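# Fold the towel in half on the table

## Task

Fold the towel once, end over end, so its edges roughly match and there is no second fold; it must lie flat, entirely on the table, away from the basket, with no lumps or raised parts. Then release it and move the grippers away; the fold must stay in place without the robot holding it.

## Robot and tools

Robot: two arms, left_arm and right_arm, each with a two-finger parallel gripper and a wrist camera. Everything is given in one shared scene frame: origin on the table surface between the arms, +z up, +x out over the table, and left_arm sits on the +y side (base near y = +0.373, right_arm base near y = -0.315). The arm names do not tell you which side of an image they appear on. The fingers point along the gripper's own +z axis and close along its y axis. end_effector_position is the spot between the finger pads, just under 1 cm behind the tips.

Command row: every motion command uses a row of 16 numbers, always for both arms, even if one stays still: left_arm x, y, z, qw, qx, qy, qz, opening, then right_arm's same eight. x, y, z are an absolute target position in metres and qw, qx, qy, qz an absolute target orientation (w first), both in the scene frame, so this is a pose, not an offset. Opening runs from -1 (closed) to +1 (fully open, 0.087 m). Optionally 12 more numbers from 0 to 1 may follow: stiffness scales for the six joints of left_arm, then the six of right_arm; they persist until changed. To keep an arm still, resend exactly the pose it last reported before it stopped, plus the opening it should have; to keep an orientation fixed, repeat the same quaternion every row rather than copying the drifting reported one.

execute_actions(actions): a list of up to 15 actions; each action is a list of up to 15 rows, one row per 1/30 s step, and if shorter its last row is held to fill 15 steps. An empty list just reports state and images. A target more than 0.6 m from the gripper's current position along any of its axes makes that action fail for both arms; a malformed action, or a first action failing this check against the latest state, rejects the whole call. Each step the controller limits the commanded pose to 70 mm and 16 degrees from where the gripper actually is, so far targets need several actions; after an action the arm travels at most to its last limited pose. Joint friction may leave the gripper up to about 31 mm short, and tiny requested changes may not move it at all.

move(target, speed, blocking): target is one 16-number row (absolute poses as above). Both grippers follow straight lines that finish together, lasting 0.5 to 10 s (cut off at 10 s). speed is the path top speed in m/s, 0.002 to 0.5, default 0.25; rotation is capped at twice that in rad/s. Openings are applied at the start. Paths do not avoid obstacles or the other arm, and grippers can lag, wander or overshoot the speed, especially near full reach. Faster contact hits harder, and aiming deeper past a contact presses harder. blocking=false returns after 0.5 s while motion continues; until a result shows it has ended, other moves and action rows are refused, so use wait or stop first. The extra "move:" line gives the outcome (done, off_target, moving, held, fault) and any limits: paced means the target was clipped, held means a check blocked some steps and the arm may then jump faster than requested. If only one arm is named, the other finished near its target. Each gripper's distance from its target is also listed.

wait(seconds): 0 to 10 s, arms keep their last command; returns early if a running move ends. stop(): brakes a running move; it needs space to brake, and the fingers carry on. zoom_image(camera, region): camera is cam_high, cam_left_wrist or cam_right_wrist; region [x0, y0, x1, y1] in image pixels from the top-left, at most 504 by 504 (images are 504x504). read_manual gives only licence texts. finished_scene(scene): pass the current scene's number to end it for good; the towel must already be and remain folded.

Results: a state line per arm with gripper position and wxyz quaternion (printed position may be off, more at long reach), Hand target lines (where the controller now drives each gripper), joint positions (last value is finger opening in metres), joint torques (offset, noisy, nonzero in free air), grip_measured on the command scale (each gripper may read up to about 1 mm off), camera images with calibration updates, and warnings such as pose unreachable (clearance check altered the command), MOTOR HOT (from 75 °C) and FAULT lines. At 90 °C an arm is stopped for 10 s; at 100 °C it goes limp and falls.

Gripping cloth: to hold, command an opening below grip_measured, about 0.02 lower for a firm grip, less for a lighter one. Fingers exert roughly 20 N per pad; closing quickly can squeeze harder or even spring open. Occasional outside tugs may pull on held cloth or nudge loose items.

Avoid: arms colliding or pushing on each other, driving hard into the table, dropping or flinging the towel, letting anything leave the table, dragging the towel onto the basket, and holding loads long enough to overheat motors. A sensible order: look with cam_high, grasp the two corners of one short end, lift and carry them over to the opposite end, lay them down aligned, open, then lift straight up and retreat before ending the scene.

Each tool is called after "Request:" as name([rows], argument=value, ...), one row to a line, values as JSON.

## Session

Request:
execute_actions(actions=[])

Scene clock: 0.00 s.
left_arm: end_effector_position=(+0.0796, -0.0116, +0.0601) grip_measured=+0.990 end_effector_quat_wxyz=(+0.287, +0.383, +0.867, -0.138) | right_arm: end_effector_position=(+0.1569, -0.2453, +0.0467) grip_measured=+0.987 end_effector_quat_wxyz=(+0.238, +0.041, +0.970, -0.010)
Joint positions: left_arm=[-1.291  1.71   1.115 -0.4   -0.315 -0.477  0.087] | right_arm=[ 0.659  0.879  0.533 -0.842  0.299  0.63   0.087]
Joint velocities: left_arm=[-0.007  0.017 -0.012  0.007  0.022  0.037 -0.   ] | right_arm=[ 0.012 -0.002  0.002 -0.081  0.037  0.037  0.   ]
Joint torques (N m, as the arm reports them, + toward a larger angle): no reading
Hand target (left_arm): +0.080, -0.012, +0.060; +0.287, +0.383, +0.867, -0.138
Hand target (right_arm): +0.157, -0.245, +0.047; +0.238, +0.041, +0.970, -0.010
Joint stiffness scale: left_arm=[1. 1. 1. 1. 1. 1.] | right_arm=[1. 1. 1. 1. 1. 1.]

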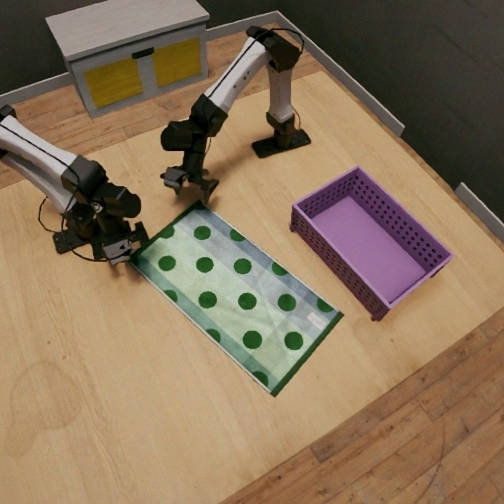

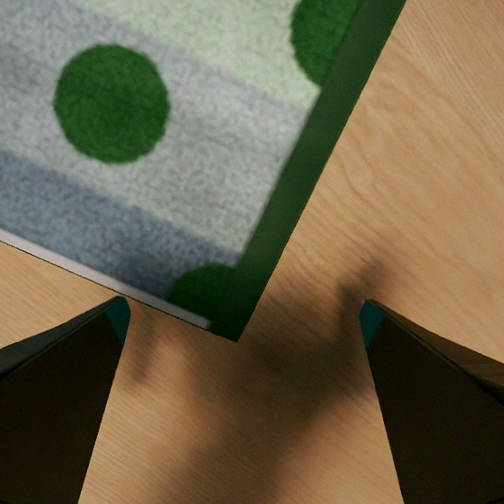

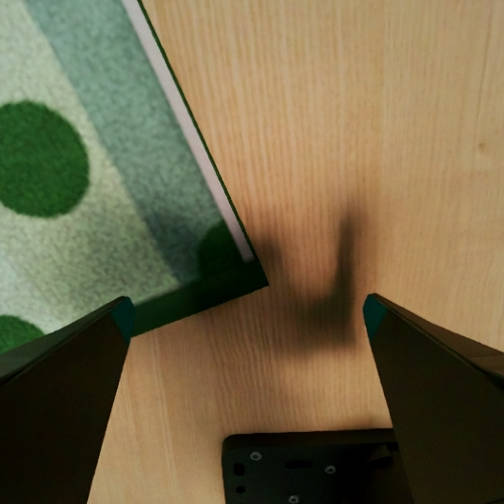

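Request:
zoom_image(camera="cam_high", region=[100, 170, 360, 430])

Region (100, 170, 360, 430) of cam_high's 504x504 image, scaled by 1.938, with more detail than that image has.

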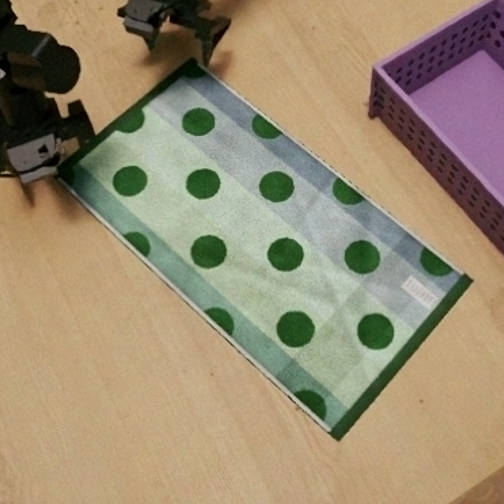

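Request:
zoom_image(camera="cam_high", region=[220, 270, 350, 400])

Request:
zoom_image(camera="cam_high", region=[120, 190, 250, 320])

Region (220, 270, 350, 400) of cam_high's 504x504 image, scaled by 3.877, with more detail than that image has.

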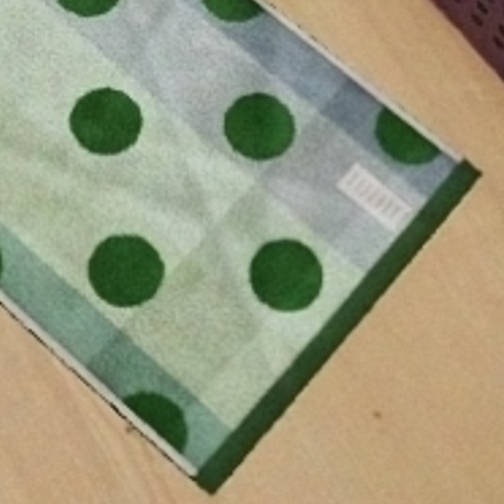

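Region (120, 190, 250, 320) of cam_high's 504x504 image, scaled by 3.877, with more detail than that image has.

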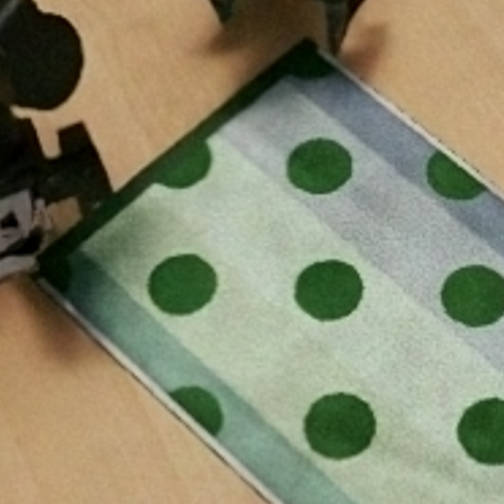

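Request:
move(target=[0.12, 0.05, 0.16, 0.287, 0.383, 0.867, -0.138, 1, 0.45, -0.17, 0.12, 0.5661, -0.1316, 0.8085, 0.0922, 1], speed=0.3)

Scene clock: 37.23 s.
left_arm: end_effector_position=(+0.1165, +0.0523, +0.1497) grip_measured=+0.990 end_effector_quat_wxyz=(+0.284, +0.387, +0.868, -0.131) | right_arm: end_effector_position=(+0.4393, -0.1736, +0.1060) grip_measured=+0.987 end_effector_quat_wxyz=(+0.553, -0.132, +0.818, +0.087)
Joint positions: left_arm=[-1.125  1.453  1.217 -0.736 -0.226 -0.328  0.087] | right_arm=[ 0.371  1.609  0.784  0.442 -0.    -0.003  0.087]
Joint velocities: left_arm=[-0.002 -0.022  0.012  0.081 -0.051 -0.007 -0.   ] | right_arm=[-0.007  0.007 -0.017 -0.022 -0.066 -0.022  0.001]
Joint torques (N m, as the arm reports them, + toward a larger angle): left_arm=[ 1.16 -9.01  9.68  1.19  0.03  0.06] | right_arm=[-0.47 -6.98 10.14  2.01 -0.08 -0.08]
Hand target (left_arm): +0.119, +0.053, +0.160; +0.289, +0.384, +0.866, -0.138
Hand target (right_arm): +0.450, -0.174, +0.118; +0.568, -0.133, +0.807, +0.089
Off the commanded pose (left_arm): 0.011 m, 1 deg.
Off the commanded pose (right_arm): 0.018 m, 2 deg.
Joint stiffness scale: left_arm=[1. 1. 1. 1. 1. 1.] | right_arm=[1. 1. 1. 1. 1. 1.]
move: off_target (left_arm, right_arm)
camera_calibration (this result's frames):
cam_left_wrist: T_world_to_cam=[[-0.729305, -0.684073, 0.0125843, 0.118456], [-0.666704, 0.714679, 0.21152, 0.0300474], [-0.153689, 0.145873, -0.977293, 0.299407], [0, 0, 0, 1]] pos_world=[0.152439, 0.0158826, 0.284762]
cam_right_wrist: T_world_to_cam=[[0.297766, -0.954585, -0.0101431, -0.294536], [-0.907413, -0.279719, -0.313621, 0.406567], [0.296541, 0.10259, -0.949494, 0.125462], [0, 0, 0, 1]] pos_world=[0.419423, -0.180306, 0.243646]

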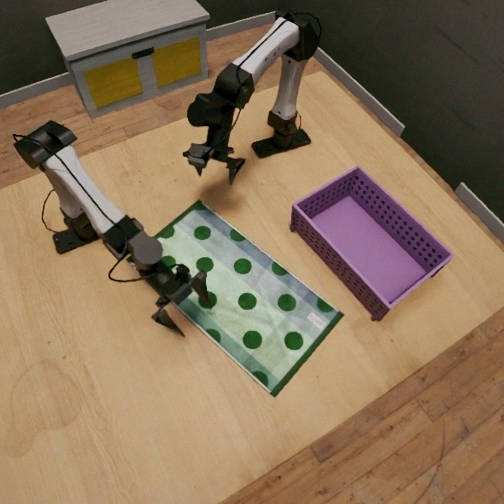

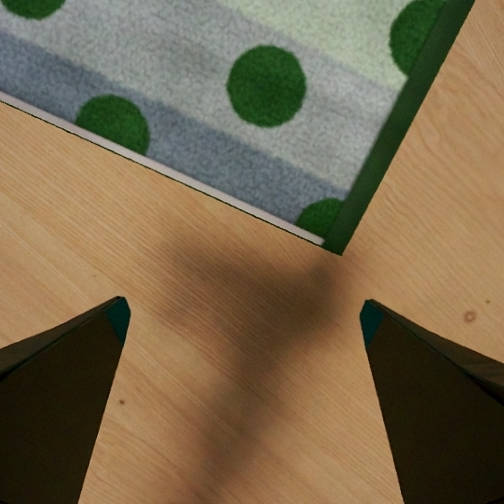

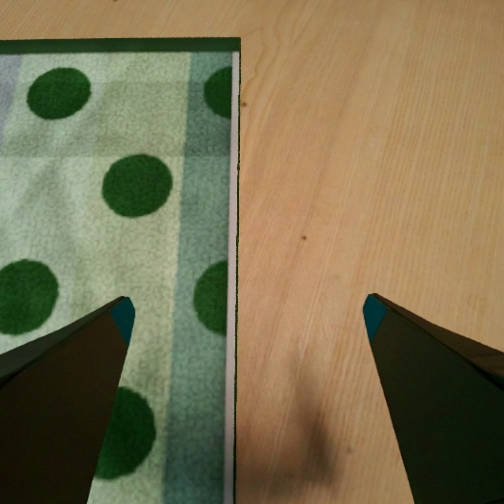

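Request:
zoom_image(camera="cam_right_wrist", region=[0, 20, 280, 300])

Region (0, 20, 280, 300) of cam_right_wrist's 504x504 image, scaled by 1.800, with more detail than that image has.

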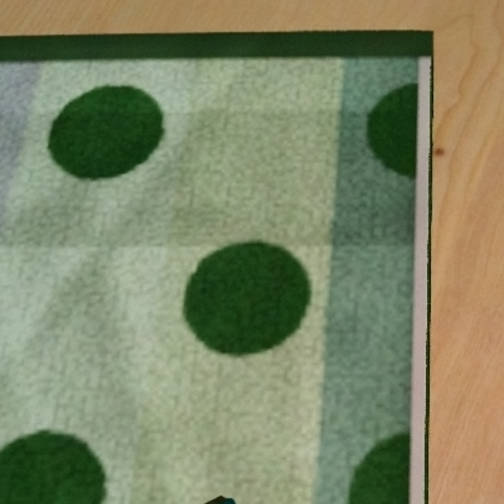

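Request:
move(target=[0.55, 0.158, 0.09, 0.3794, -0.1206, 0.916, 0.0499, 0.0, 0.635, -0.097, 0.07, 0.456, -0.1387, 0.8761, 0.0722, 0.0], speed=0.3)

Scene clock: 63.10 s.
left_arm: end_effector_position=(+0.5490, +0.1626, +0.0999) grip_measured=+0.000 end_effector_quat_wxyz=(+0.391, -0.118, +0.912, +0.044) | right_arm: end_effector_position=(+0.6352, -0.1091, +0.0589) grip_measured=+0.000 end_effector_quat_wxyz=(+0.448, -0.140, +0.880, +0.072)
Joint positions: left_arm=[-0.344  2.524  2.454 -0.824 -0.483 -0.54   0.044] | right_arm=[ 0.371  2.52   2.169 -0.278 -0.001  0.001  0.044]
Joint velocities: left_arm=[-0.022 -0.012  0.017  0.022  0.007 -0.051 -0.   ] | right_arm=[ 0.012 -0.017 -0.012  0.037  0.066 -0.007 -0.   ]
Joint torques (N m, as the arm reports them, + toward a larger angle): left_arm=[  0.49 -16.37   9.91   1.23  -0.27  -0.05] | right_arm=[  1.83 -16.68  10.88   1.66   0.12   0.1 ]
Hand target (left_arm): +0.550, +0.164, +0.092; +0.385, -0.120, +0.914, +0.051
Hand target (right_arm): +0.637, -0.100, +0.067; +0.456, -0.139, +0.876, +0.074
Off the commanded pose (left_arm): 0.011 m, 2 deg.
Off the commanded pose (right_arm): 0.016 m, 1 deg.
Joint stiffness scale: left_arm=[1. 1. 1. 1. 1. 1.] | right_arm=[1. 1. 1. 1. 1. 1.]
move: off_target (left_arm, right_arm)
camera_calibration (this result's frames):
cam_left_wrist: T_world_to_cam=[[0.270602, -0.962475, 0.0203798, 0.00545076], [-0.962117, -0.269649, 0.0402489, 0.589468], [-0.0332432, -0.0304992, -0.998982, 0.265872], [0, 0, 0, 1]] pos_world=[0.574501, 0.172305, 0.241765]
cam_right_wrist: T_world_to_cam=[[0.294329, -0.955646, -0.0105477, -0.289701], [-0.95336, -0.292817, -0.0732287, 0.601209], [0.0668922, 0.0316091, -0.997259, 0.156907], [0, 0, 0, 1]] pos_world=[0.64794, -0.105767, 0.197447]

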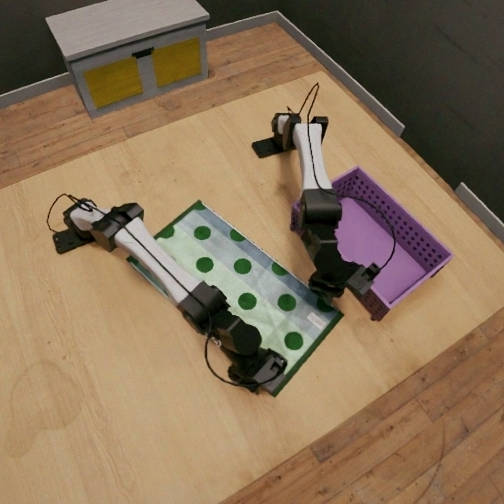

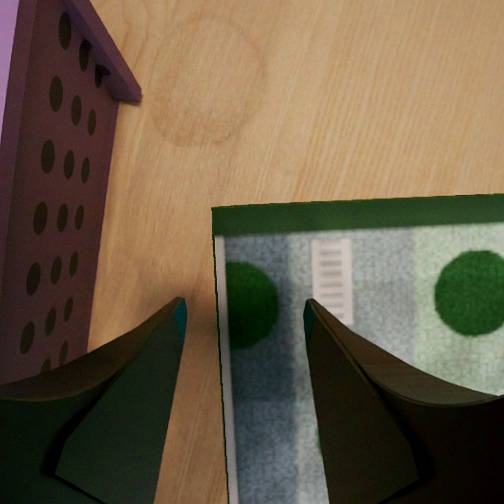

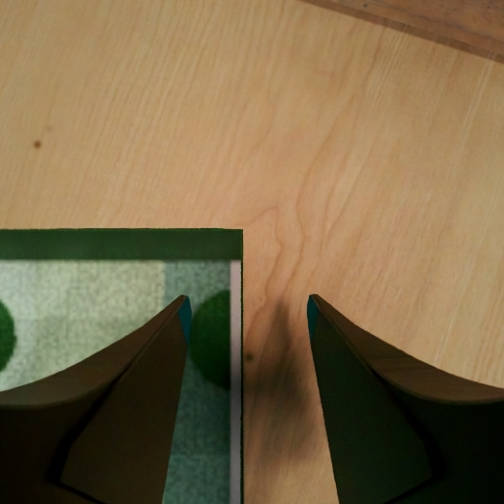

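Request:
move(target=[0.568, 0.182, 0.03, 0.3794, -0.1206, 0.916, 0.0499, 0.0, 0.646, -0.082, 0.03, 0.456, -0.1387, 0.8761, 0.0722, 0.0], speed=0.12)

Scene clock: 67.83 s.
left_arm: end_effector_position=(+0.5709, +0.1774, +0.0484) grip_measured=+0.000 end_effector_quat_wxyz=(+0.393, -0.124, +0.910, +0.044) | right_arm: end_effector_position=(+0.6386, -0.0891, +0.0189) grip_measured=+0.000 end_effector_quat_wxyz=(+0.439, -0.145, +0.884, +0.071)
Joint positions: left_arm=[-0.303  2.581  2.349 -0.643 -0.463 -0.515  0.044] | right_arm=[ 0.403  2.627  2.225 -0.248  0.021  0.013  0.044]
Joint velocities: left_arm=[ 0.007 -0.007  0.012  0.037 -0.037 -0.051 -0.001] | right_arm=[-0.007 -0.027 -0.007  0.051 -0.022  0.125  0.001]
Joint torques (N m, as the arm reports them, + toward a larger angle): left_arm=[  0.84 -17.18   6.84   1.46  -0.07   0.06] | right_arm=[  1.28 -17.04  10.92   1.87   0.13   0.08]
Hand target (left_arm): +0.569, +0.182, +0.030; +0.380, -0.121, +0.916, +0.050
Hand target (right_arm): +0.645, -0.083, +0.030; +0.456, -0.139, +0.876, +0.072
Off the commanded pose (left_arm): 0.019 m, 2 deg.
Off the commanded pose (right_arm): 0.015 m, 2 deg.
Joint stiffness scale: left_arm=[1. 1. 1. 1. 1. 1.] | right_arm=[1. 1. 1. 1. 1. 1.]
move: off_target (left_arm, right_arm)
camera_calibration (this result's frames):
cam_left_wrist: T_world_to_cam=[[0.281332, -0.959217, 0.0274771, 0.00780245], [-0.959252, -0.280329, 0.0353731, 0.617072], [-0.0262278, -0.036309, -0.998996, 0.212569], [0, 0, 0, 1]] pos_world=[0.595308, 0.188185, 0.190313]
cam_right_wrist: T_world_to_cam=[[0.300496, -0.953761, -0.00652489, -0.275903], [-0.952549, -0.299753, -0.052904, 0.605847], [0.0485019, 0.0221127, -0.998578, 0.127151], [0, 0, 0, 1]] pos_world=[0.65384, -0.0843525, 0.157222]

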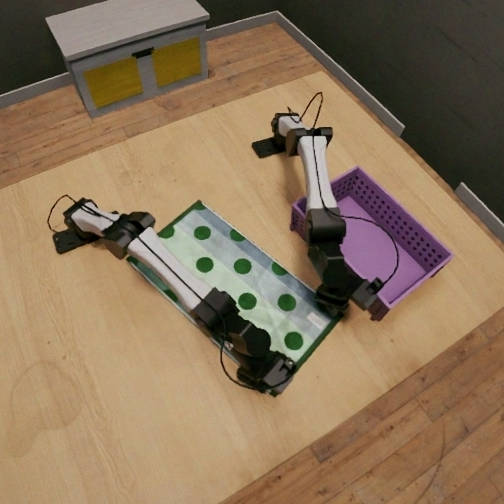

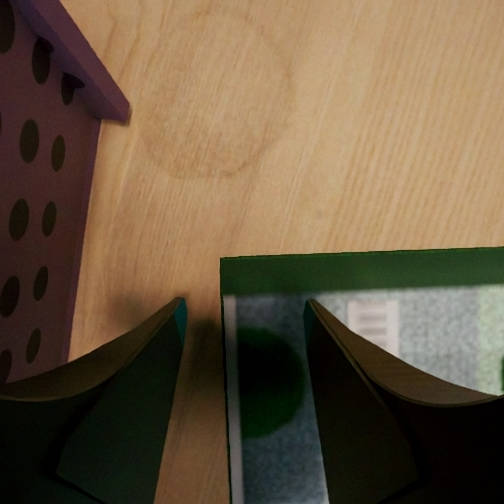

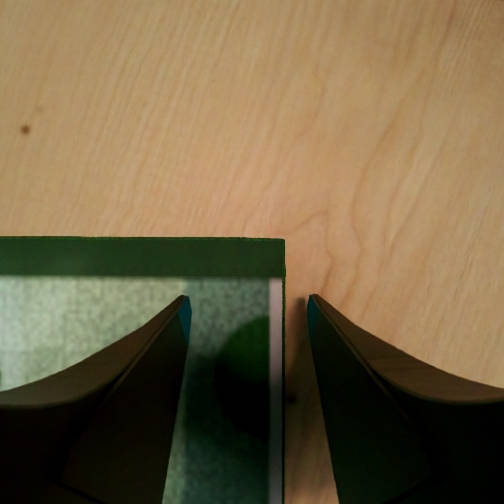

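Request:
move(target=[0.570, 0.182, 0.012, 0.3794, -0.1206, 0.916, 0.0499, 0.0, 0.652, -0.086, 0.012, 0.456, -0.1387, 0.8761, 0.0722, 0.0], speed=0.05)

Scene clock: 75.87 s.
left_arm: end_effector_position=(+0.5752, +0.1752, +0.0431) grip_measured=+0.000 end_effector_quat_wxyz=(+0.402, -0.126, +0.906, +0.038) | right_arm: end_effector_position=(+0.6471, -0.0861, +0.0113) grip_measured=+0.000 end_effector_quat_wxyz=(+0.451, -0.143, +0.878, +0.073)
Joint positions: left_arm=[-0.303  2.581  2.316 -0.586 -0.461 -0.515  0.044] | right_arm=[ 0.403  2.664  2.249 -0.208  0.021  0.014  0.044]
Joint velocities: left_arm=[-0.012 -0.007 -0.017 -0.125 -0.051 -0.007  0.   ] | right_arm=[-0.002 -0.012  0.007  0.037  0.022 -0.066  0.   ]
Joint torques (N m, as the arm reports them, + toward a larger angle): left_arm=[  0.92 -16.2    5.77   1.46  -0.07   0.06] | right_arm=[  0.49 -16.44  10.34   1.76   0.07   0.05]
Hand target (left_arm): +0.569, +0.182, +0.013; +0.379, -0.121, +0.916, +0.050
Hand target (right_arm): +0.652, -0.086, +0.012; +0.456, -0.139, +0.876, +0.072
Off the commanded pose (left_arm): 0.032 m, 3 deg.
Off the commanded pose (right_arm): 0.005 m, 1 deg.
Joint stiffness scale: left_arm=[1. 1. 1. 1. 1. 1.] | right_arm=[1. 1. 1. 1. 1. 1.]
move: off_target (left_arm)
camera_calibration (this result's frames):
cam_left_wrist: T_world_to_cam=[[0.279384, -0.959203, 0.0432957, 0.00507314], [-0.960165, -0.278852, 0.017995, 0.621834], [-0.00518778, -0.0465986, -0.9989, 0.197003], [0, 0, 0, 1]] pos_world=[0.596668, 0.187446, 0.185377]
cam_right_wrist: T_world_to_cam=[[0.300166, -0.953855, -0.00774729, -0.275401], [-0.951048, -0.298637, -0.0795275, 0.613856], [0.0735441, 0.0312395, -0.996803, 0.103664], [0, 0, 0, 1]] pos_world=[0.658849, -0.0826107, 0.150018]

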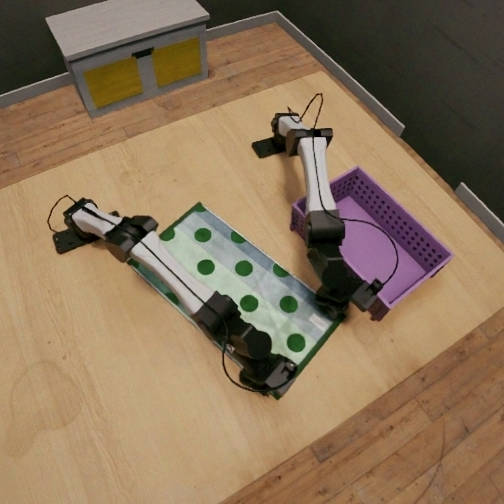

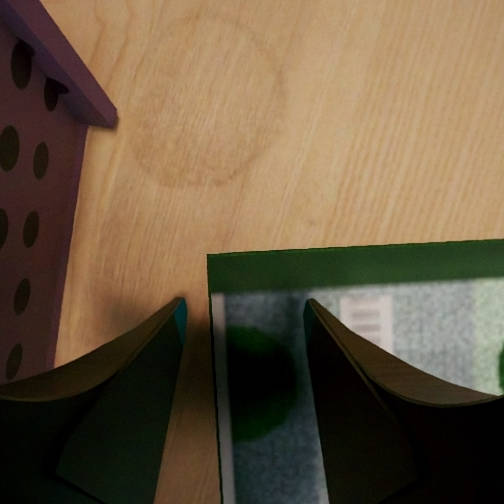

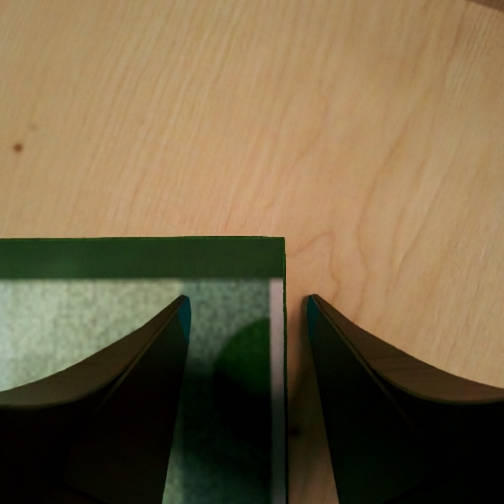

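Request:
execute_actions([
  [[0.570, 0.182, 0.0, 0.3794, -0.1206, 0.916, 0.0499, -0.1, 0.652, -0.086, 0.008, 0.456, -0.1387, 0.8761, 0.0722, -0.1],[0.570, 0.182, 0.0, 0.3794, -0.1206, 0.916, 0.0499, -0.1, 0.652, -0.086, 0.008, 0.456, -0.1387, 0.8761, 0.0722, -0.1],[0.570, 0.182, 0.0, 0.3794, -0.1206, 0.916, 0.0499, -0.1, 0.652, -0.086, 0.008, 0.456, -0.1387, 0.8761, 0.0722, -0.1],[0.570, 0.182, 0.0, 0.3794, -0.1206, 0.916, 0.0499, -0.1, 0.652, -0.086, 0.008, 0.456, -0.1387, 0.8761, 0.0722, -0.1],[0.570, 0.182, 0.0, 0.3794, -0.1206, 0.916, 0.0499, -0.1, 0.652, -0.086, 0.008, 0.456, -0.1387, 0.8761, 0.0722, -0.1],[0.570, 0.182, 0.0, 0.3794, -0.1206, 0.916, 0.0499, -0.2, 0.652, -0.086, 0.008, 0.456, -0.1387, 0.8761, 0.0722, -0.2],[0.570, 0.182, 0.0, 0.3794, -0.1206, 0.916, 0.0499, -0.2, 0.652, -0.086, 0.008, 0.456, -0.1387, 0.8761, 0.0722, -0.2],[0.570, 0.182, 0.0, 0.3794, -0.1206, 0.916, 0.0499, -0.3, 0.652, -0.086, 0.008, 0.456, -0.1387, 0.8761, 0.0722, -0.3],[0.570, 0.182, 0.0, 0.3794, -0.1206, 0.916, 0.0499, -0.3, 0.652, -0.086, 0.008, 0.456, -0.1387, 0.8761, 0.0722, -0.3],[0.570, 0.182, 0.0, 0.3794, -0.1206, 0.916, 0.0499, -0.4, 0.652, -0.086, 0.008, 0.456, -0.1387, 0.8761, 0.0722, -0.4],[0.570, 0.182, 0.0, 0.3794, -0.1206, 0.916, 0.0499, -0.4, 0.652, -0.086, 0.008, 0.456, -0.1387, 0.8761, 0.0722, -0.4],[0.570, 0.182, 0.0, 0.3794, -0.1206, 0.916, 0.0499, -0.5, 0.652, -0.086, 0.008, 0.456, -0.1387, 0.8761, 0.0722, -0.5],[0.570, 0.182, 0.0, 0.3794, -0.1206, 0.916, 0.0499, -0.5, 0.652, -0.086, 0.008, 0.456, -0.1387, 0.8761, 0.0722, -0.5],[0.570, 0.182, 0.0, 0.3794, -0.1206, 0.916, 0.0499, -0.6, 0.652, -0.086, 0.008, 0.456, -0.1387, 0.8761, 0.0722, -0.6]],
])

Scene clock: 85.73 s.
left_arm: end_effector_position=(+0.5781, +0.1734, +0.0288) grip_measured=-0.590 end_effector_quat_wxyz=(+0.405, -0.126, +0.905, +0.034) | right_arm: end_effector_position=(+0.6497, -0.0852, +0.0115) grip_measured=-0.590 end_effector_quat_wxyz=(+0.456, -0.143, +0.875, +0.074)
Joint positions: left_arm=[-0.303  2.596  2.285 -0.532 -0.456 -0.515  0.018] | right_arm=[ 0.403  2.669  2.249 -0.19   0.021  0.014  0.018]
Joint velocities: left_arm=[-0.027 -0.007 -0.017 -0.051 -0.007 -0.022 -0.018] | right_arm=[ 0.002  0.007 -0.012  0.037 -0.007 -0.037 -0.017]
Joint torques (N m, as the arm reports them, + toward a larger angle): left_arm=[  0.91 -16.66   5.93   1.34  -0.13   0.04] | right_arm=[  0.51 -16.4    9.89   1.72   0.05   0.04]
Hand target (left_arm): +0.570, +0.182, +0.001; +0.379, -0.121, +0.916, +0.050
Hand target (right_arm): +0.652, -0.086, +0.008; +0.456, -0.139, +0.876, +0.072
Off the commanded pose (left_arm): 0.031 m, 4 deg.
Off the commanded pose (right_arm): 0.004 m, 1 deg.
Joint stiffness scale: left_arm=[1. 1. 1. 1. 1. 1.] | right_arm=[1. 1. 1. 1. 1. 1.]
camera_calibration (this result's frames):
cam_left_wrist: T_world_to_cam=[[0.276804, -0.959554, 0.0513405, 0.00444888], [-0.960926, -0.276447, 0.0140624, 0.624457], [0.000699328, -0.053227, -0.998582, 0.180387], [0, 0, 0, 1]] pos_world=[0.598699, 0.1865, 0.171122]
cam_right_wrist: T_world_to_cam=[[0.300267, -0.953819, -0.00831991, -0.275338], [-0.949966, -0.298245, -0.0928168, 0.616072], [0.086049, 0.0357735, -0.995648, 0.0958803], [0, 0, 0, 1]] pos_world=[0.659671, -0.0823123, 0.150354]

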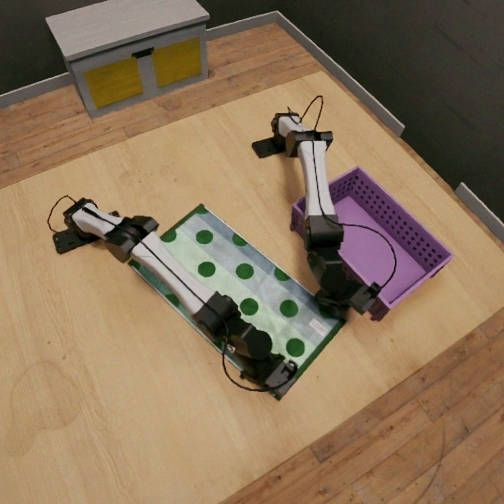

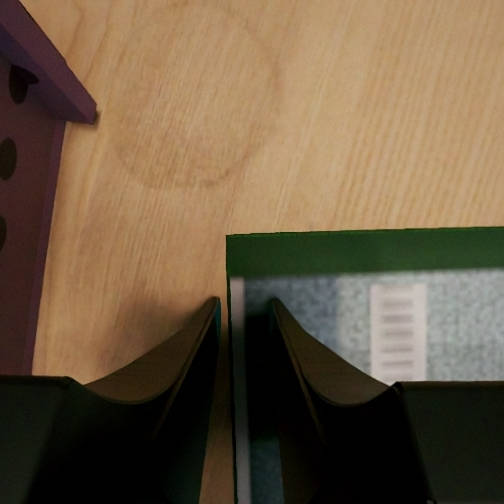

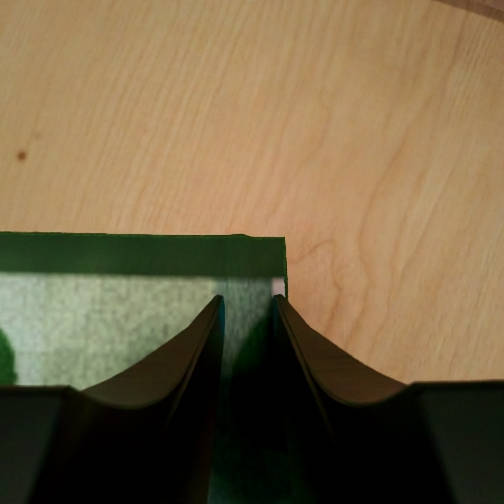

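Request:
execute_actions([
  [[0.570, 0.182, 0.02, 0.3794, -0.1206, 0.916, 0.0499, -0.4, 0.652, -0.086, 0.008, 0.456, -0.1387, 0.8761, 0.0722, -0.7],[0.570, 0.182, 0.02, 0.3794, -0.1206, 0.916, 0.0499, -0.4, 0.652, -0.086, 0.008, 0.456, -0.1387, 0.8761, 0.0722, -0.7],[0.570, 0.182, 0.02, 0.3794, -0.1206, 0.916, 0.0499, -0.2, 0.652, -0.086, 0.008, 0.456, -0.1387, 0.8761, 0.0722, -0.8],[0.570, 0.182, 0.02, 0.3794, -0.1206, 0.916, 0.0499, -0.2, 0.652, -0.086, 0.008, 0.456, -0.1387, 0.8761, 0.0722, -0.8],[0.570, 0.182, 0.02, 0.3794, -0.1206, 0.916, 0.0499, 0.0, 0.652, -0.086, 0.008, 0.456, -0.1387, 0.8761, 0.0722, -0.85],[0.570, 0.182, 0.02, 0.3794, -0.1206, 0.916, 0.0499, 0.0, 0.652, -0.086, 0.008, 0.456, -0.1387, 0.8761, 0.0722, -0.9],[0.570, 0.182, 0.02, 0.3794, -0.1206, 0.916, 0.0499, 0.0, 0.652, -0.086, 0.008, 0.456, -0.1387, 0.8761, 0.0722, -0.95],[0.570, 0.182, 0.02, 0.3794, -0.1206, 0.916, 0.0499, 0.0, 0.652, -0.086, 0.008, 0.456, -0.1387, 0.8761, 0.0722, -1]],
])

Scene clock: 91.13 s.
left_arm: end_effector_position=(+0.5749, +0.1773, +0.0281) grip_measured=+0.000 end_effector_quat_wxyz=(+0.398, -0.126, +0.908, +0.042) | right_arm: end_effector_position=(+0.6497, -0.0851, +0.0116) grip_measured=-0.970 end_effector_quat_wxyz=(+0.457, -0.143, +0.875, +0.074)
Joint positions: left_arm=[-0.301  2.596  2.292 -0.559 -0.463 -0.515  0.044] | right_arm=[ 0.403  2.669  2.249 -0.189  0.021  0.014  0.001]
Joint velocities: left_arm=[ 0.002 -0.007  0.002 -0.022 -0.022 -0.037 -0.001] | right_arm=[-0.007 -0.007  0.022 -0.037 -0.037 -0.154  0.   ]
Joint torques (N m, as the arm reports them, + toward a larger angle): left_arm=[  0.84 -18.04   9.44   1.04  -0.07   0.07] | right_arm=[  0.49 -16.34   9.89   1.74   0.07   0.05]
Hand target (left_arm): +0.570, +0.182, +0.020; +0.380, -0.121, +0.916, +0.049
Hand target (right_arm): +0.652, -0.086, +0.008; +0.456, -0.139, +0.876, +0.072
Off the commanded pose (left_arm): 0.011 m, 3 deg.
Off the commanded pose (right_arm): 0.004 m, 1 deg.
Joint stiffness scale: left_arm=[1. 1. 1. 1. 1. 1.] | right_arm=[1. 1. 1. 1. 1. 1.]
camera_calibration (this result's frames):
cam_left_wrist: T_world_to_cam=[[0.283432, -0.958394, 0.0338769, 0.00563614], [-0.958861, -0.282633, 0.0265229, 0.622072], [-0.0158447, -0.0400007, -0.999074, 0.187124], [0, 0, 0, 1]] pos_world=[0.597848, 0.188705, 0.170261]
cam_right_wrist: T_world_to_cam=[[0.30027, -0.953818, -0.00833625, -0.275336], [-0.949933, -0.298233, -0.0931962, 0.616129], [0.0864061, 0.0359029, -0.995613, 0.0957213], [0, 0, 0, 1]] pos_world=[0.659685, -0.0823073, 0.150427]

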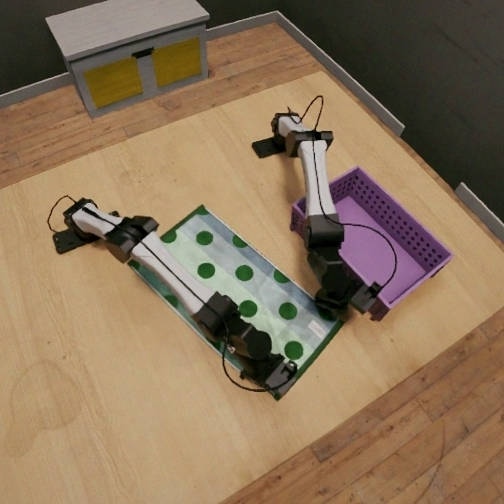

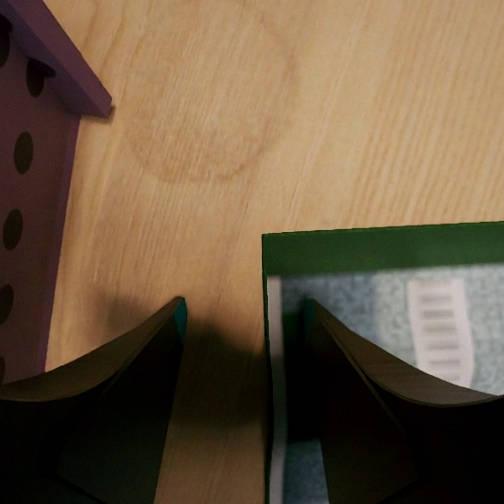

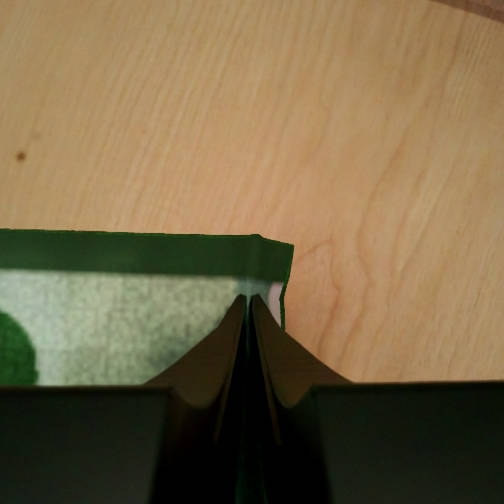

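Request:
execute_actions([
  [[0.572, 0.180, 0.05, 0.3794, -0.1206, 0.916, 0.0499, 0.0, 0.652, -0.086, 0.008, 0.456, -0.1387, 0.8761, 0.0722, -1]],
  [[0.586, 0.153, 0.05, 0.3794, -0.1206, 0.916, 0.0499, 0.0, 0.652, -0.086, 0.008, 0.456, -0.1387, 0.8761, 0.0722, -1]],
])

Scene clock: 95.03 s.
left_arm: end_effector_position=(+0.5906, +0.1539, +0.0608) grip_measured=+0.000 end_effector_quat_wxyz=(+0.409, -0.119, +0.904, +0.030) | right_arm: end_effector_position=(+0.6498, -0.0851, +0.0117) grip_measured=-0.970 end_effector_quat_wxyz=(+0.457, -0.143, +0.875, +0.074)
Joint positions: left_arm=[-0.324  2.821  2.847 -0.86  -0.463 -0.516  0.044] | right_arm=[ 0.403  2.669  2.249 -0.189  0.021  0.014  0.001]
Joint velocities: left_arm=[-0.022  0.051  0.168 -0.125 -0.007 -0.037 -0.   ] | right_arm=[-0.007 -0.012 -0.012  0.051 -0.007  0.007 -0.   ]
Joint torques (N m, as the arm reports them, + toward a larger angle): left_arm=[ -0.11 -17.8    9.5    1.27  -0.23  -0.05] | right_arm=[  0.5  -16.34   9.89   1.71   0.07   0.05]
Hand target (left_arm): +0.585, +0.154, +0.050; +0.397, -0.117, +0.909, +0.039
Hand target (right_arm): +0.652, -0.086, +0.008; +0.456, -0.139, +0.876, +0.072
Off the commanded pose (left_arm): 0.012 m, 4 deg.
Off the commanded pose (right_arm): 0.004 m, 1 deg.
Joint stiffness scale: left_arm=[1. 1. 1. 1. 1. 1.] | right_arm=[1. 1. 1. 1. 1. 1.]
elbow stopped short (left arm): the move would have taken joint 3 (elbow) straighter than the controller allows; a more bent joint 3 avoids this.
camera_calibration (this result's frames):
cam_left_wrist: T_world_to_cam=[[0.260624, -0.96395, 0.0536254, -0.00920966], [-0.965388, -0.260786, 0.00409003, 0.631495], [0.0100421, -0.0528353, -0.998553, 0.20573], [0, 0, 0, 1]] pos_world=[0.609972, 0.166677, 0.203343]
cam_right_wrist: T_world_to_cam=[[0.300273, -0.953817, -0.00835259, -0.275334], [-0.949899, -0.29822, -0.0935757, 0.616186], [0.0867631, 0.0360324, -0.995577, 0.0955622], [0, 0, 0, 1]] pos_world=[0.659699, -0.0823024, 0.1505]

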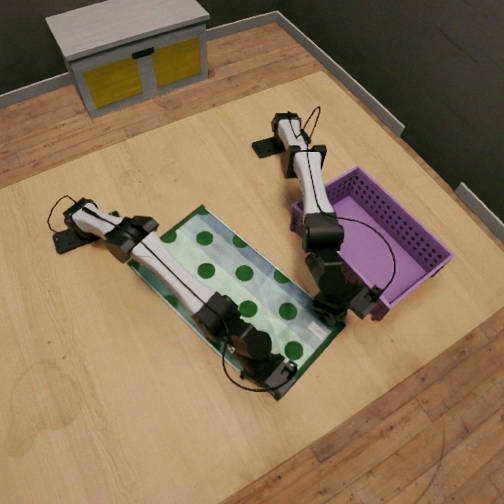

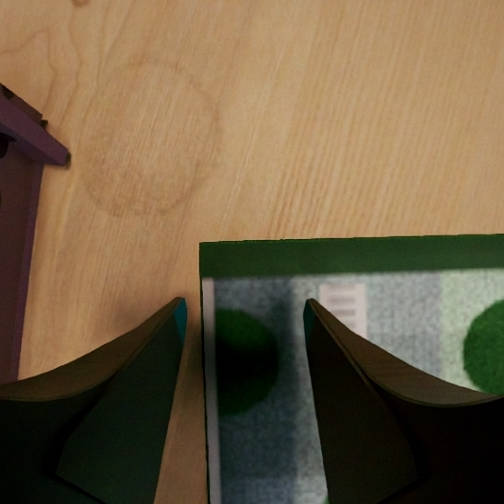

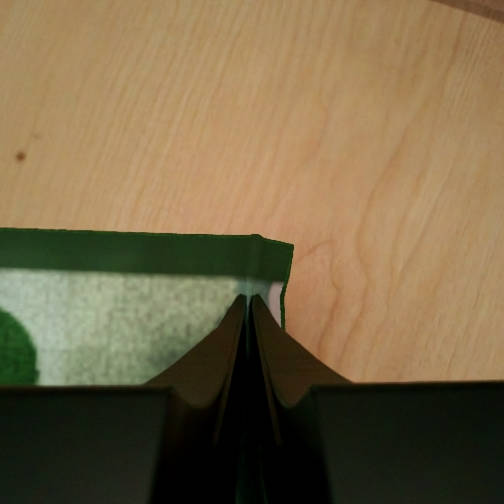

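Request:
move(target=[0.59, 0.162, 0.025, 0.4606, -0.0619, 0.8849, 0.0322, 0.0, 0.652, -0.086, 0.008, 0.456, -0.1387, 0.8761, 0.0722, -1], speed=0.1)

Scene clock: 99.30 s.
left_arm: end_effector_position=(+0.5959, +0.1581, +0.0323) grip_measured=+0.000 end_effector_quat_wxyz=(+0.468, -0.066, +0.881, +0.030) | right_arm: end_effector_position=(+0.6498, -0.0851, +0.0117) grip_measured=-0.970 end_effector_quat_wxyz=(+0.457, -0.143, +0.875, +0.074)
Joint positions: left_arm=[-0.324  2.574  2.159 -0.262 -0.468 -0.358  0.044] | right_arm=[ 0.403  2.669  2.249 -0.189  0.021  0.014  0.001]
Joint velocities: left_arm=[-0.002 -0.007 -0.002  0.051 -0.037 -0.11   0.   ] | right_arm=[-0.002 -0.007  0.007 -0.007  0.066 -0.051 -0.002]
Joint torques (N m, as the arm reports them, + toward a larger angle): left_arm=[  0.56 -20.33   5.74   1.58  -0.04   0.04] | right_arm=[  0.5  -16.34   9.88   1.71   0.07   0.05]
Hand target (left_arm): +0.592, +0.161, +0.025; +0.461, -0.061, +0.885, +0.033
Hand target (right_arm): +0.652, -0.086, +0.008; +0.456, -0.139, +0.876, +0.072
Off the commanded pose (left_arm): 0.010 m, 1 deg.
Off the commanded pose (right_arm): 0.004 m, 1 deg.
Joint stiffness scale: left_arm=[1. 1. 1. 1. 1. 1.] | right_arm=[1. 1. 1. 1. 1. 1.]
move: done
camera_calibration (this result's frames):
cam_left_wrist: T_world_to_cam=[[0.164651, -0.986118, 0.0214709, 0.0567163], [-0.977764, -0.166045, -0.128086, 0.634536], [0.129873, 0.0000959079, -0.991531, 0.0974443], [0, 0, 0, 1]] pos_world=[0.598433, 0.161281, 0.176676]
cam_right_wrist: T_world_to_cam=[[0.300276, -0.953816, -0.00836892, -0.275332], [-0.949865, -0.298208, -0.0939551, 0.616243], [0.0871202, 0.0361618, -0.995541, 0.0954031], [0, 0, 0, 1]] pos_world=[0.659712, -0.0822974, 0.150573]

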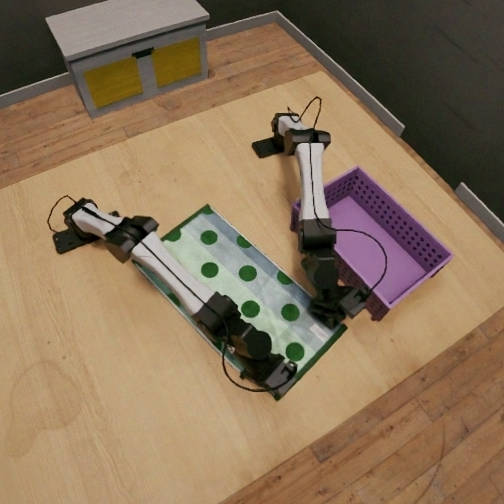

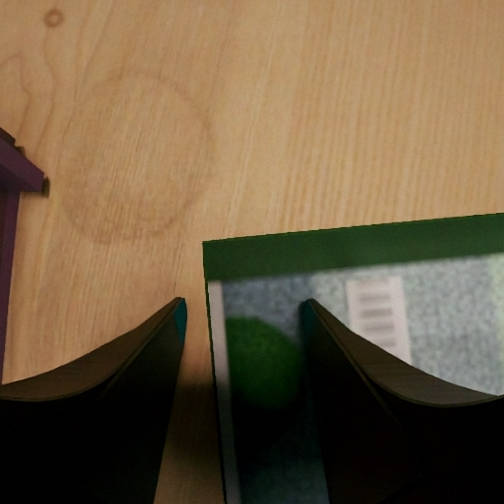

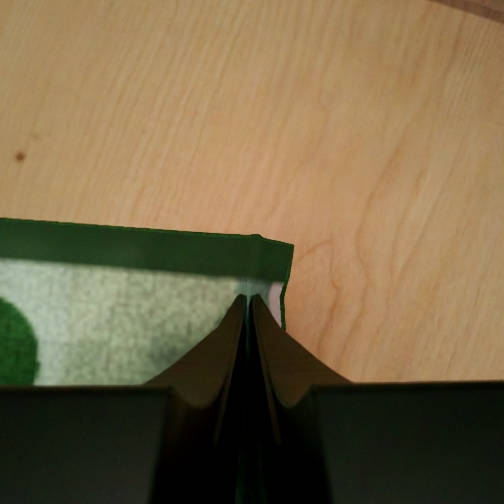

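Request:
execute_actions([
  [[0.592, 0.152, 0.012, 0.4606, -0.0619, 0.8849, 0.0322, 0.0, 0.652, -0.086, 0.008, 0.456, -0.1387, 0.8761, 0.0722, -1],[0.592, 0.152, 0.012, 0.4606, -0.0619, 0.8849, 0.0322, 0.0, 0.652, -0.086, 0.008, 0.456, -0.1387, 0.8761, 0.0722, -1],[0.592, 0.152, 0.012, 0.4606, -0.0619, 0.8849, 0.0322, 0.0, 0.652, -0.086, 0.008, 0.456, -0.1387, 0.8761, 0.0722, -1],[0.592, 0.150, 0.012, 0.4606, -0.0619, 0.8849, 0.0322, -0.1, 0.652, -0.086, 0.008, 0.456, -0.1387, 0.8761, 0.0722, -1],[0.592, 0.148, 0.012, 0.4606, -0.0619, 0.8849, 0.0322, -0.2, 0.652, -0.086, 0.008, 0.456, -0.1387, 0.8761, 0.0722, -1],[0.593, 0.146, 0.012, 0.4606, -0.0619, 0.8849, 0.0322, -0.3, 0.652, -0.086, 0.008, 0.456, -0.1387, 0.8761, 0.0722, -1],[0.593, 0.144, 0.012, 0.4606, -0.0619, 0.8849, 0.0322, -0.4, 0.652, -0.086, 0.008, 0.456, -0.1387, 0.8761, 0.0722, -1],[0.593, 0.142, 0.012, 0.4606, -0.0619, 0.8849, 0.0322, -0.5, 0.652, -0.086, 0.008, 0.456, -0.1387, 0.8761, 0.0722, -1],[0.594, 0.140, 0.012, 0.4606, -0.0619, 0.8849, 0.0322, -0.6, 0.652, -0.086, 0.008, 0.456, -0.1387, 0.8761, 0.0722, -1],[0.594, 0.138, 0.012, 0.4606, -0.0619, 0.8849, 0.0322, -0.7, 0.652, -0.086, 0.008, 0.456, -0.1387, 0.8761, 0.0722, -1],[0.594, 0.136, 0.012, 0.4606, -0.0619, 0.8849, 0.0322, -0.8, 0.652, -0.086, 0.008, 0.456, -0.1387, 0.8761, 0.0722, -1],[0.594, 0.134, 0.012, 0.4606, -0.0619, 0.8849, 0.0322, -0.9, 0.652, -0.086, 0.008, 0.456, -0.1387, 0.8761, 0.0722, -1],[0.594, 0.134, 0.012, 0.4606, -0.0619, 0.8849, 0.0322, -1, 0.652, -0.086, 0.008, 0.456, -0.1387, 0.8761, 0.0722, -1]],
  [[0.594, 0.134, 0.012, 0.4606, -0.0619, 0.8849, 0.0322, -1, 0.652, -0.086, 0.008, 0.456, -0.1387, 0.8761, 0.0722, -1]],
])

Scene clock: 107.77 s.
left_arm: end_effector_position=(+0.6000, +0.1375, +0.0320) grip_measured=-0.973 end_effector_quat_wxyz=(+0.479, -0.069, +0.875, +0.025) | right_arm: end_effector_position=(+0.6498, -0.0851, +0.0117) grip_measured=-0.970 end_effector_quat_wxyz=(+0.457, -0.143, +0.875, +0.074)
Joint positions: left_arm=[-0.355  2.626  2.241 -0.275 -0.492 -0.378  0.001] | right_arm=[ 0.403  2.669  2.249 -0.189  0.021  0.014  0.001]
Joint velocities: left_arm=[-0.007  0.007  0.002  0.095  0.037 -0.022 -0.   ] | right_arm=[ 0.002 -0.002  0.007 -0.007 -0.022 -0.051 -0.001]
Joint torques (N m, as the arm reports them, + toward a larger angle): left_arm=[ -0.37 -16.45   9.74   1.3   -0.13  -0.04] | right_arm=[  0.49 -16.35   9.88   1.71   0.07   0.05]
Hand target (left_arm): +0.594, +0.134, +0.012; +0.461, -0.062, +0.885, +0.032
Hand target (right_arm): +0.652, -0.086, +0.008; +0.456, -0.139, +0.876, +0.072
Off the commanded pose (left_arm): 0.021 m, 3 deg.
Off the commanded pose (right_arm): 0.004 m, 1 deg.
Joint stiffness scale: left_arm=[1. 1. 1. 1. 1. 1.] | right_arm=[1. 1. 1. 1. 1. 1.]
camera_calibration (this result's frames):
cam_left_wrist: T_world_to_cam=[[0.163409, -0.98589, 0.036321, 0.0359174], [-0.974438, -0.167045, -0.150224, 0.633883], [0.154171, -0.0108446, -0.987985, 0.0834535], [0, 0, 0, 1]] pos_world=[0.598944, 0.142203, 0.176371]
cam_right_wrist: T_world_to_cam=[[0.300276, -0.953816, -0.00836892, -0.275332], [-0.949865, -0.298208, -0.0939551, 0.616243], [0.0871202, 0.0361618, -0.995541, 0.0954031], [0, 0, 0, 1]] pos_world=[0.659712, -0.0822974, 0.150573]

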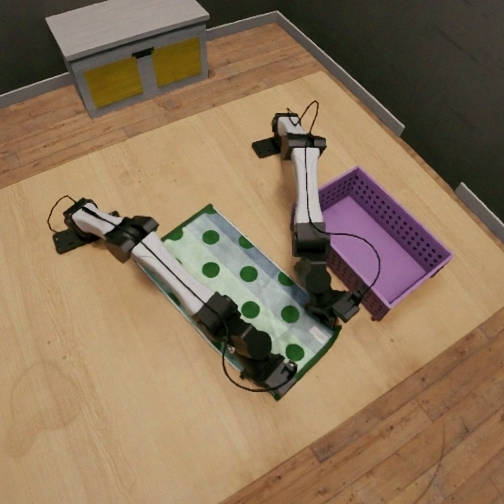

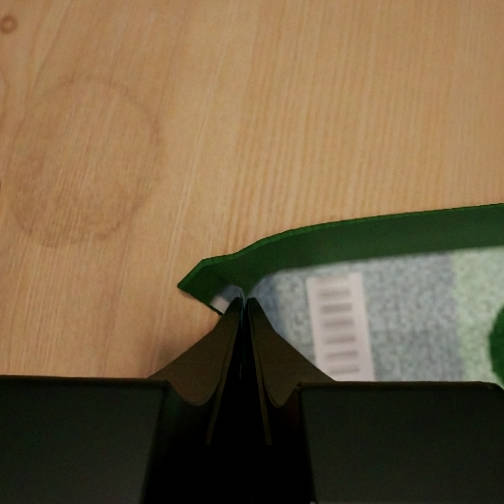

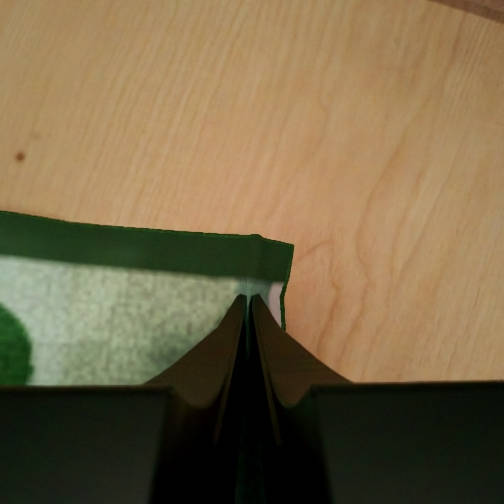

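Request:
move(target=[0.555, 0.128, 0.12, 0.42, -0.063, 0.905, 0.03, -1, 0.605, -0.095, 0.11, 0.42, -0.14, 0.894, 0.066, -1], speed=0.12)

Scene clock: 112.60 s.
left_arm: end_effector_position=(+0.5550, +0.1309, +0.1249) grip_measured=-0.973 end_effector_quat_wxyz=(+0.426, -0.066, +0.902, +0.026) | right_arm: end_effector_position=(+0.6027, -0.0978, +0.0867) grip_measured=-0.970 end_effector_quat_wxyz=(+0.401, -0.145, +0.902, +0.067)
Joint positions: left_arm=[-0.388  2.541  2.536 -0.792 -0.475 -0.45   0.001] | right_arm=[ 0.409  2.465  2.249 -0.517  0.021  0.025  0.001]
Joint velocities: left_arm=[-0.022  0.007  0.002 -0.007  0.007  0.007 -0.001] | right_arm=[ 0.007  0.027  0.007 -0.022 -0.022  0.037 -0.001]
Joint torques (N m, as the arm reports them, + toward a larger angle): left_arm=[ -0.14 -17.09  10.02   1.28  -0.19   0.01] | right_arm=[  1.09 -18.32  11.29   1.62   0.15   0.07]
Hand target (left_arm): +0.553, +0.128, +0.119; +0.420, -0.063, +0.905, +0.029
Hand target (right_arm): +0.606, -0.094, +0.110; +0.420, -0.140, +0.894, +0.067
Off the commanded pose (left_arm): 0.006 m, 1 deg.
Off the commanded pose (right_arm): 0.024 m, 2 deg.
Joint stiffness scale: left_arm=[1. 1. 1. 1. 1. 1.] | right_arm=[1. 1. 1. 1. 1. 1.]
move: off_target (right_arm)
camera_calibration (this result's frames):
cam_left_wrist: T_world_to_cam=[[0.162821, -0.986441, 0.0205612, 0.0357934], [-0.985994, -0.163439, -0.0332102, 0.594217], [0.0361204, -0.014866, -0.999237, 0.249567], [0, 0, 0, 1]] pos_world=[0.571052, 0.136137, 0.268375]
cam_right_wrist: T_world_to_cam=[[0.297494, -0.954652, -0.0117416, -0.270775], [-0.954148, -0.297719, 0.0310717, 0.566525], [-0.0331584, 0.00195959, -0.999448, 0.244138], [0, 0, 0, 1]] pos_world=[0.629197, -0.0903087, 0.223221]

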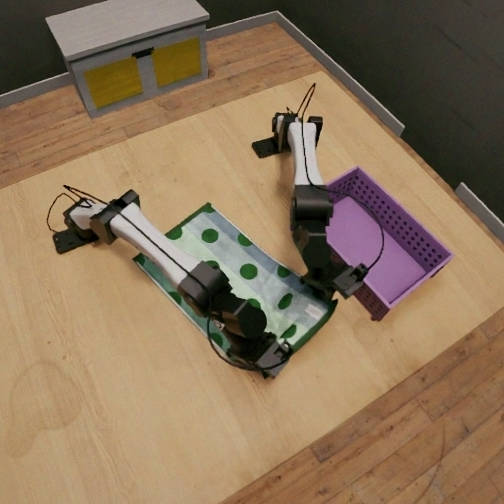

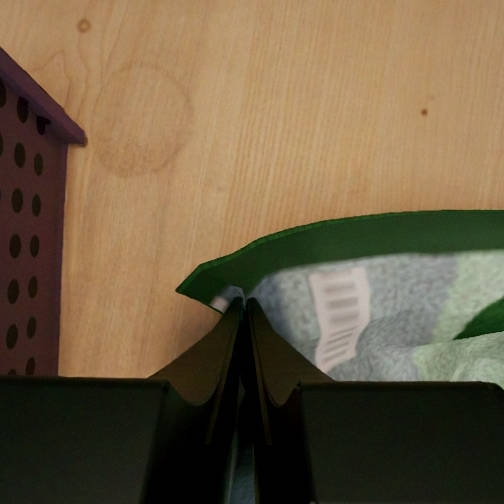

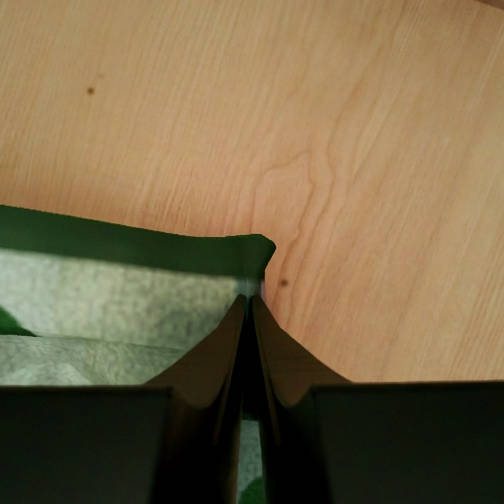

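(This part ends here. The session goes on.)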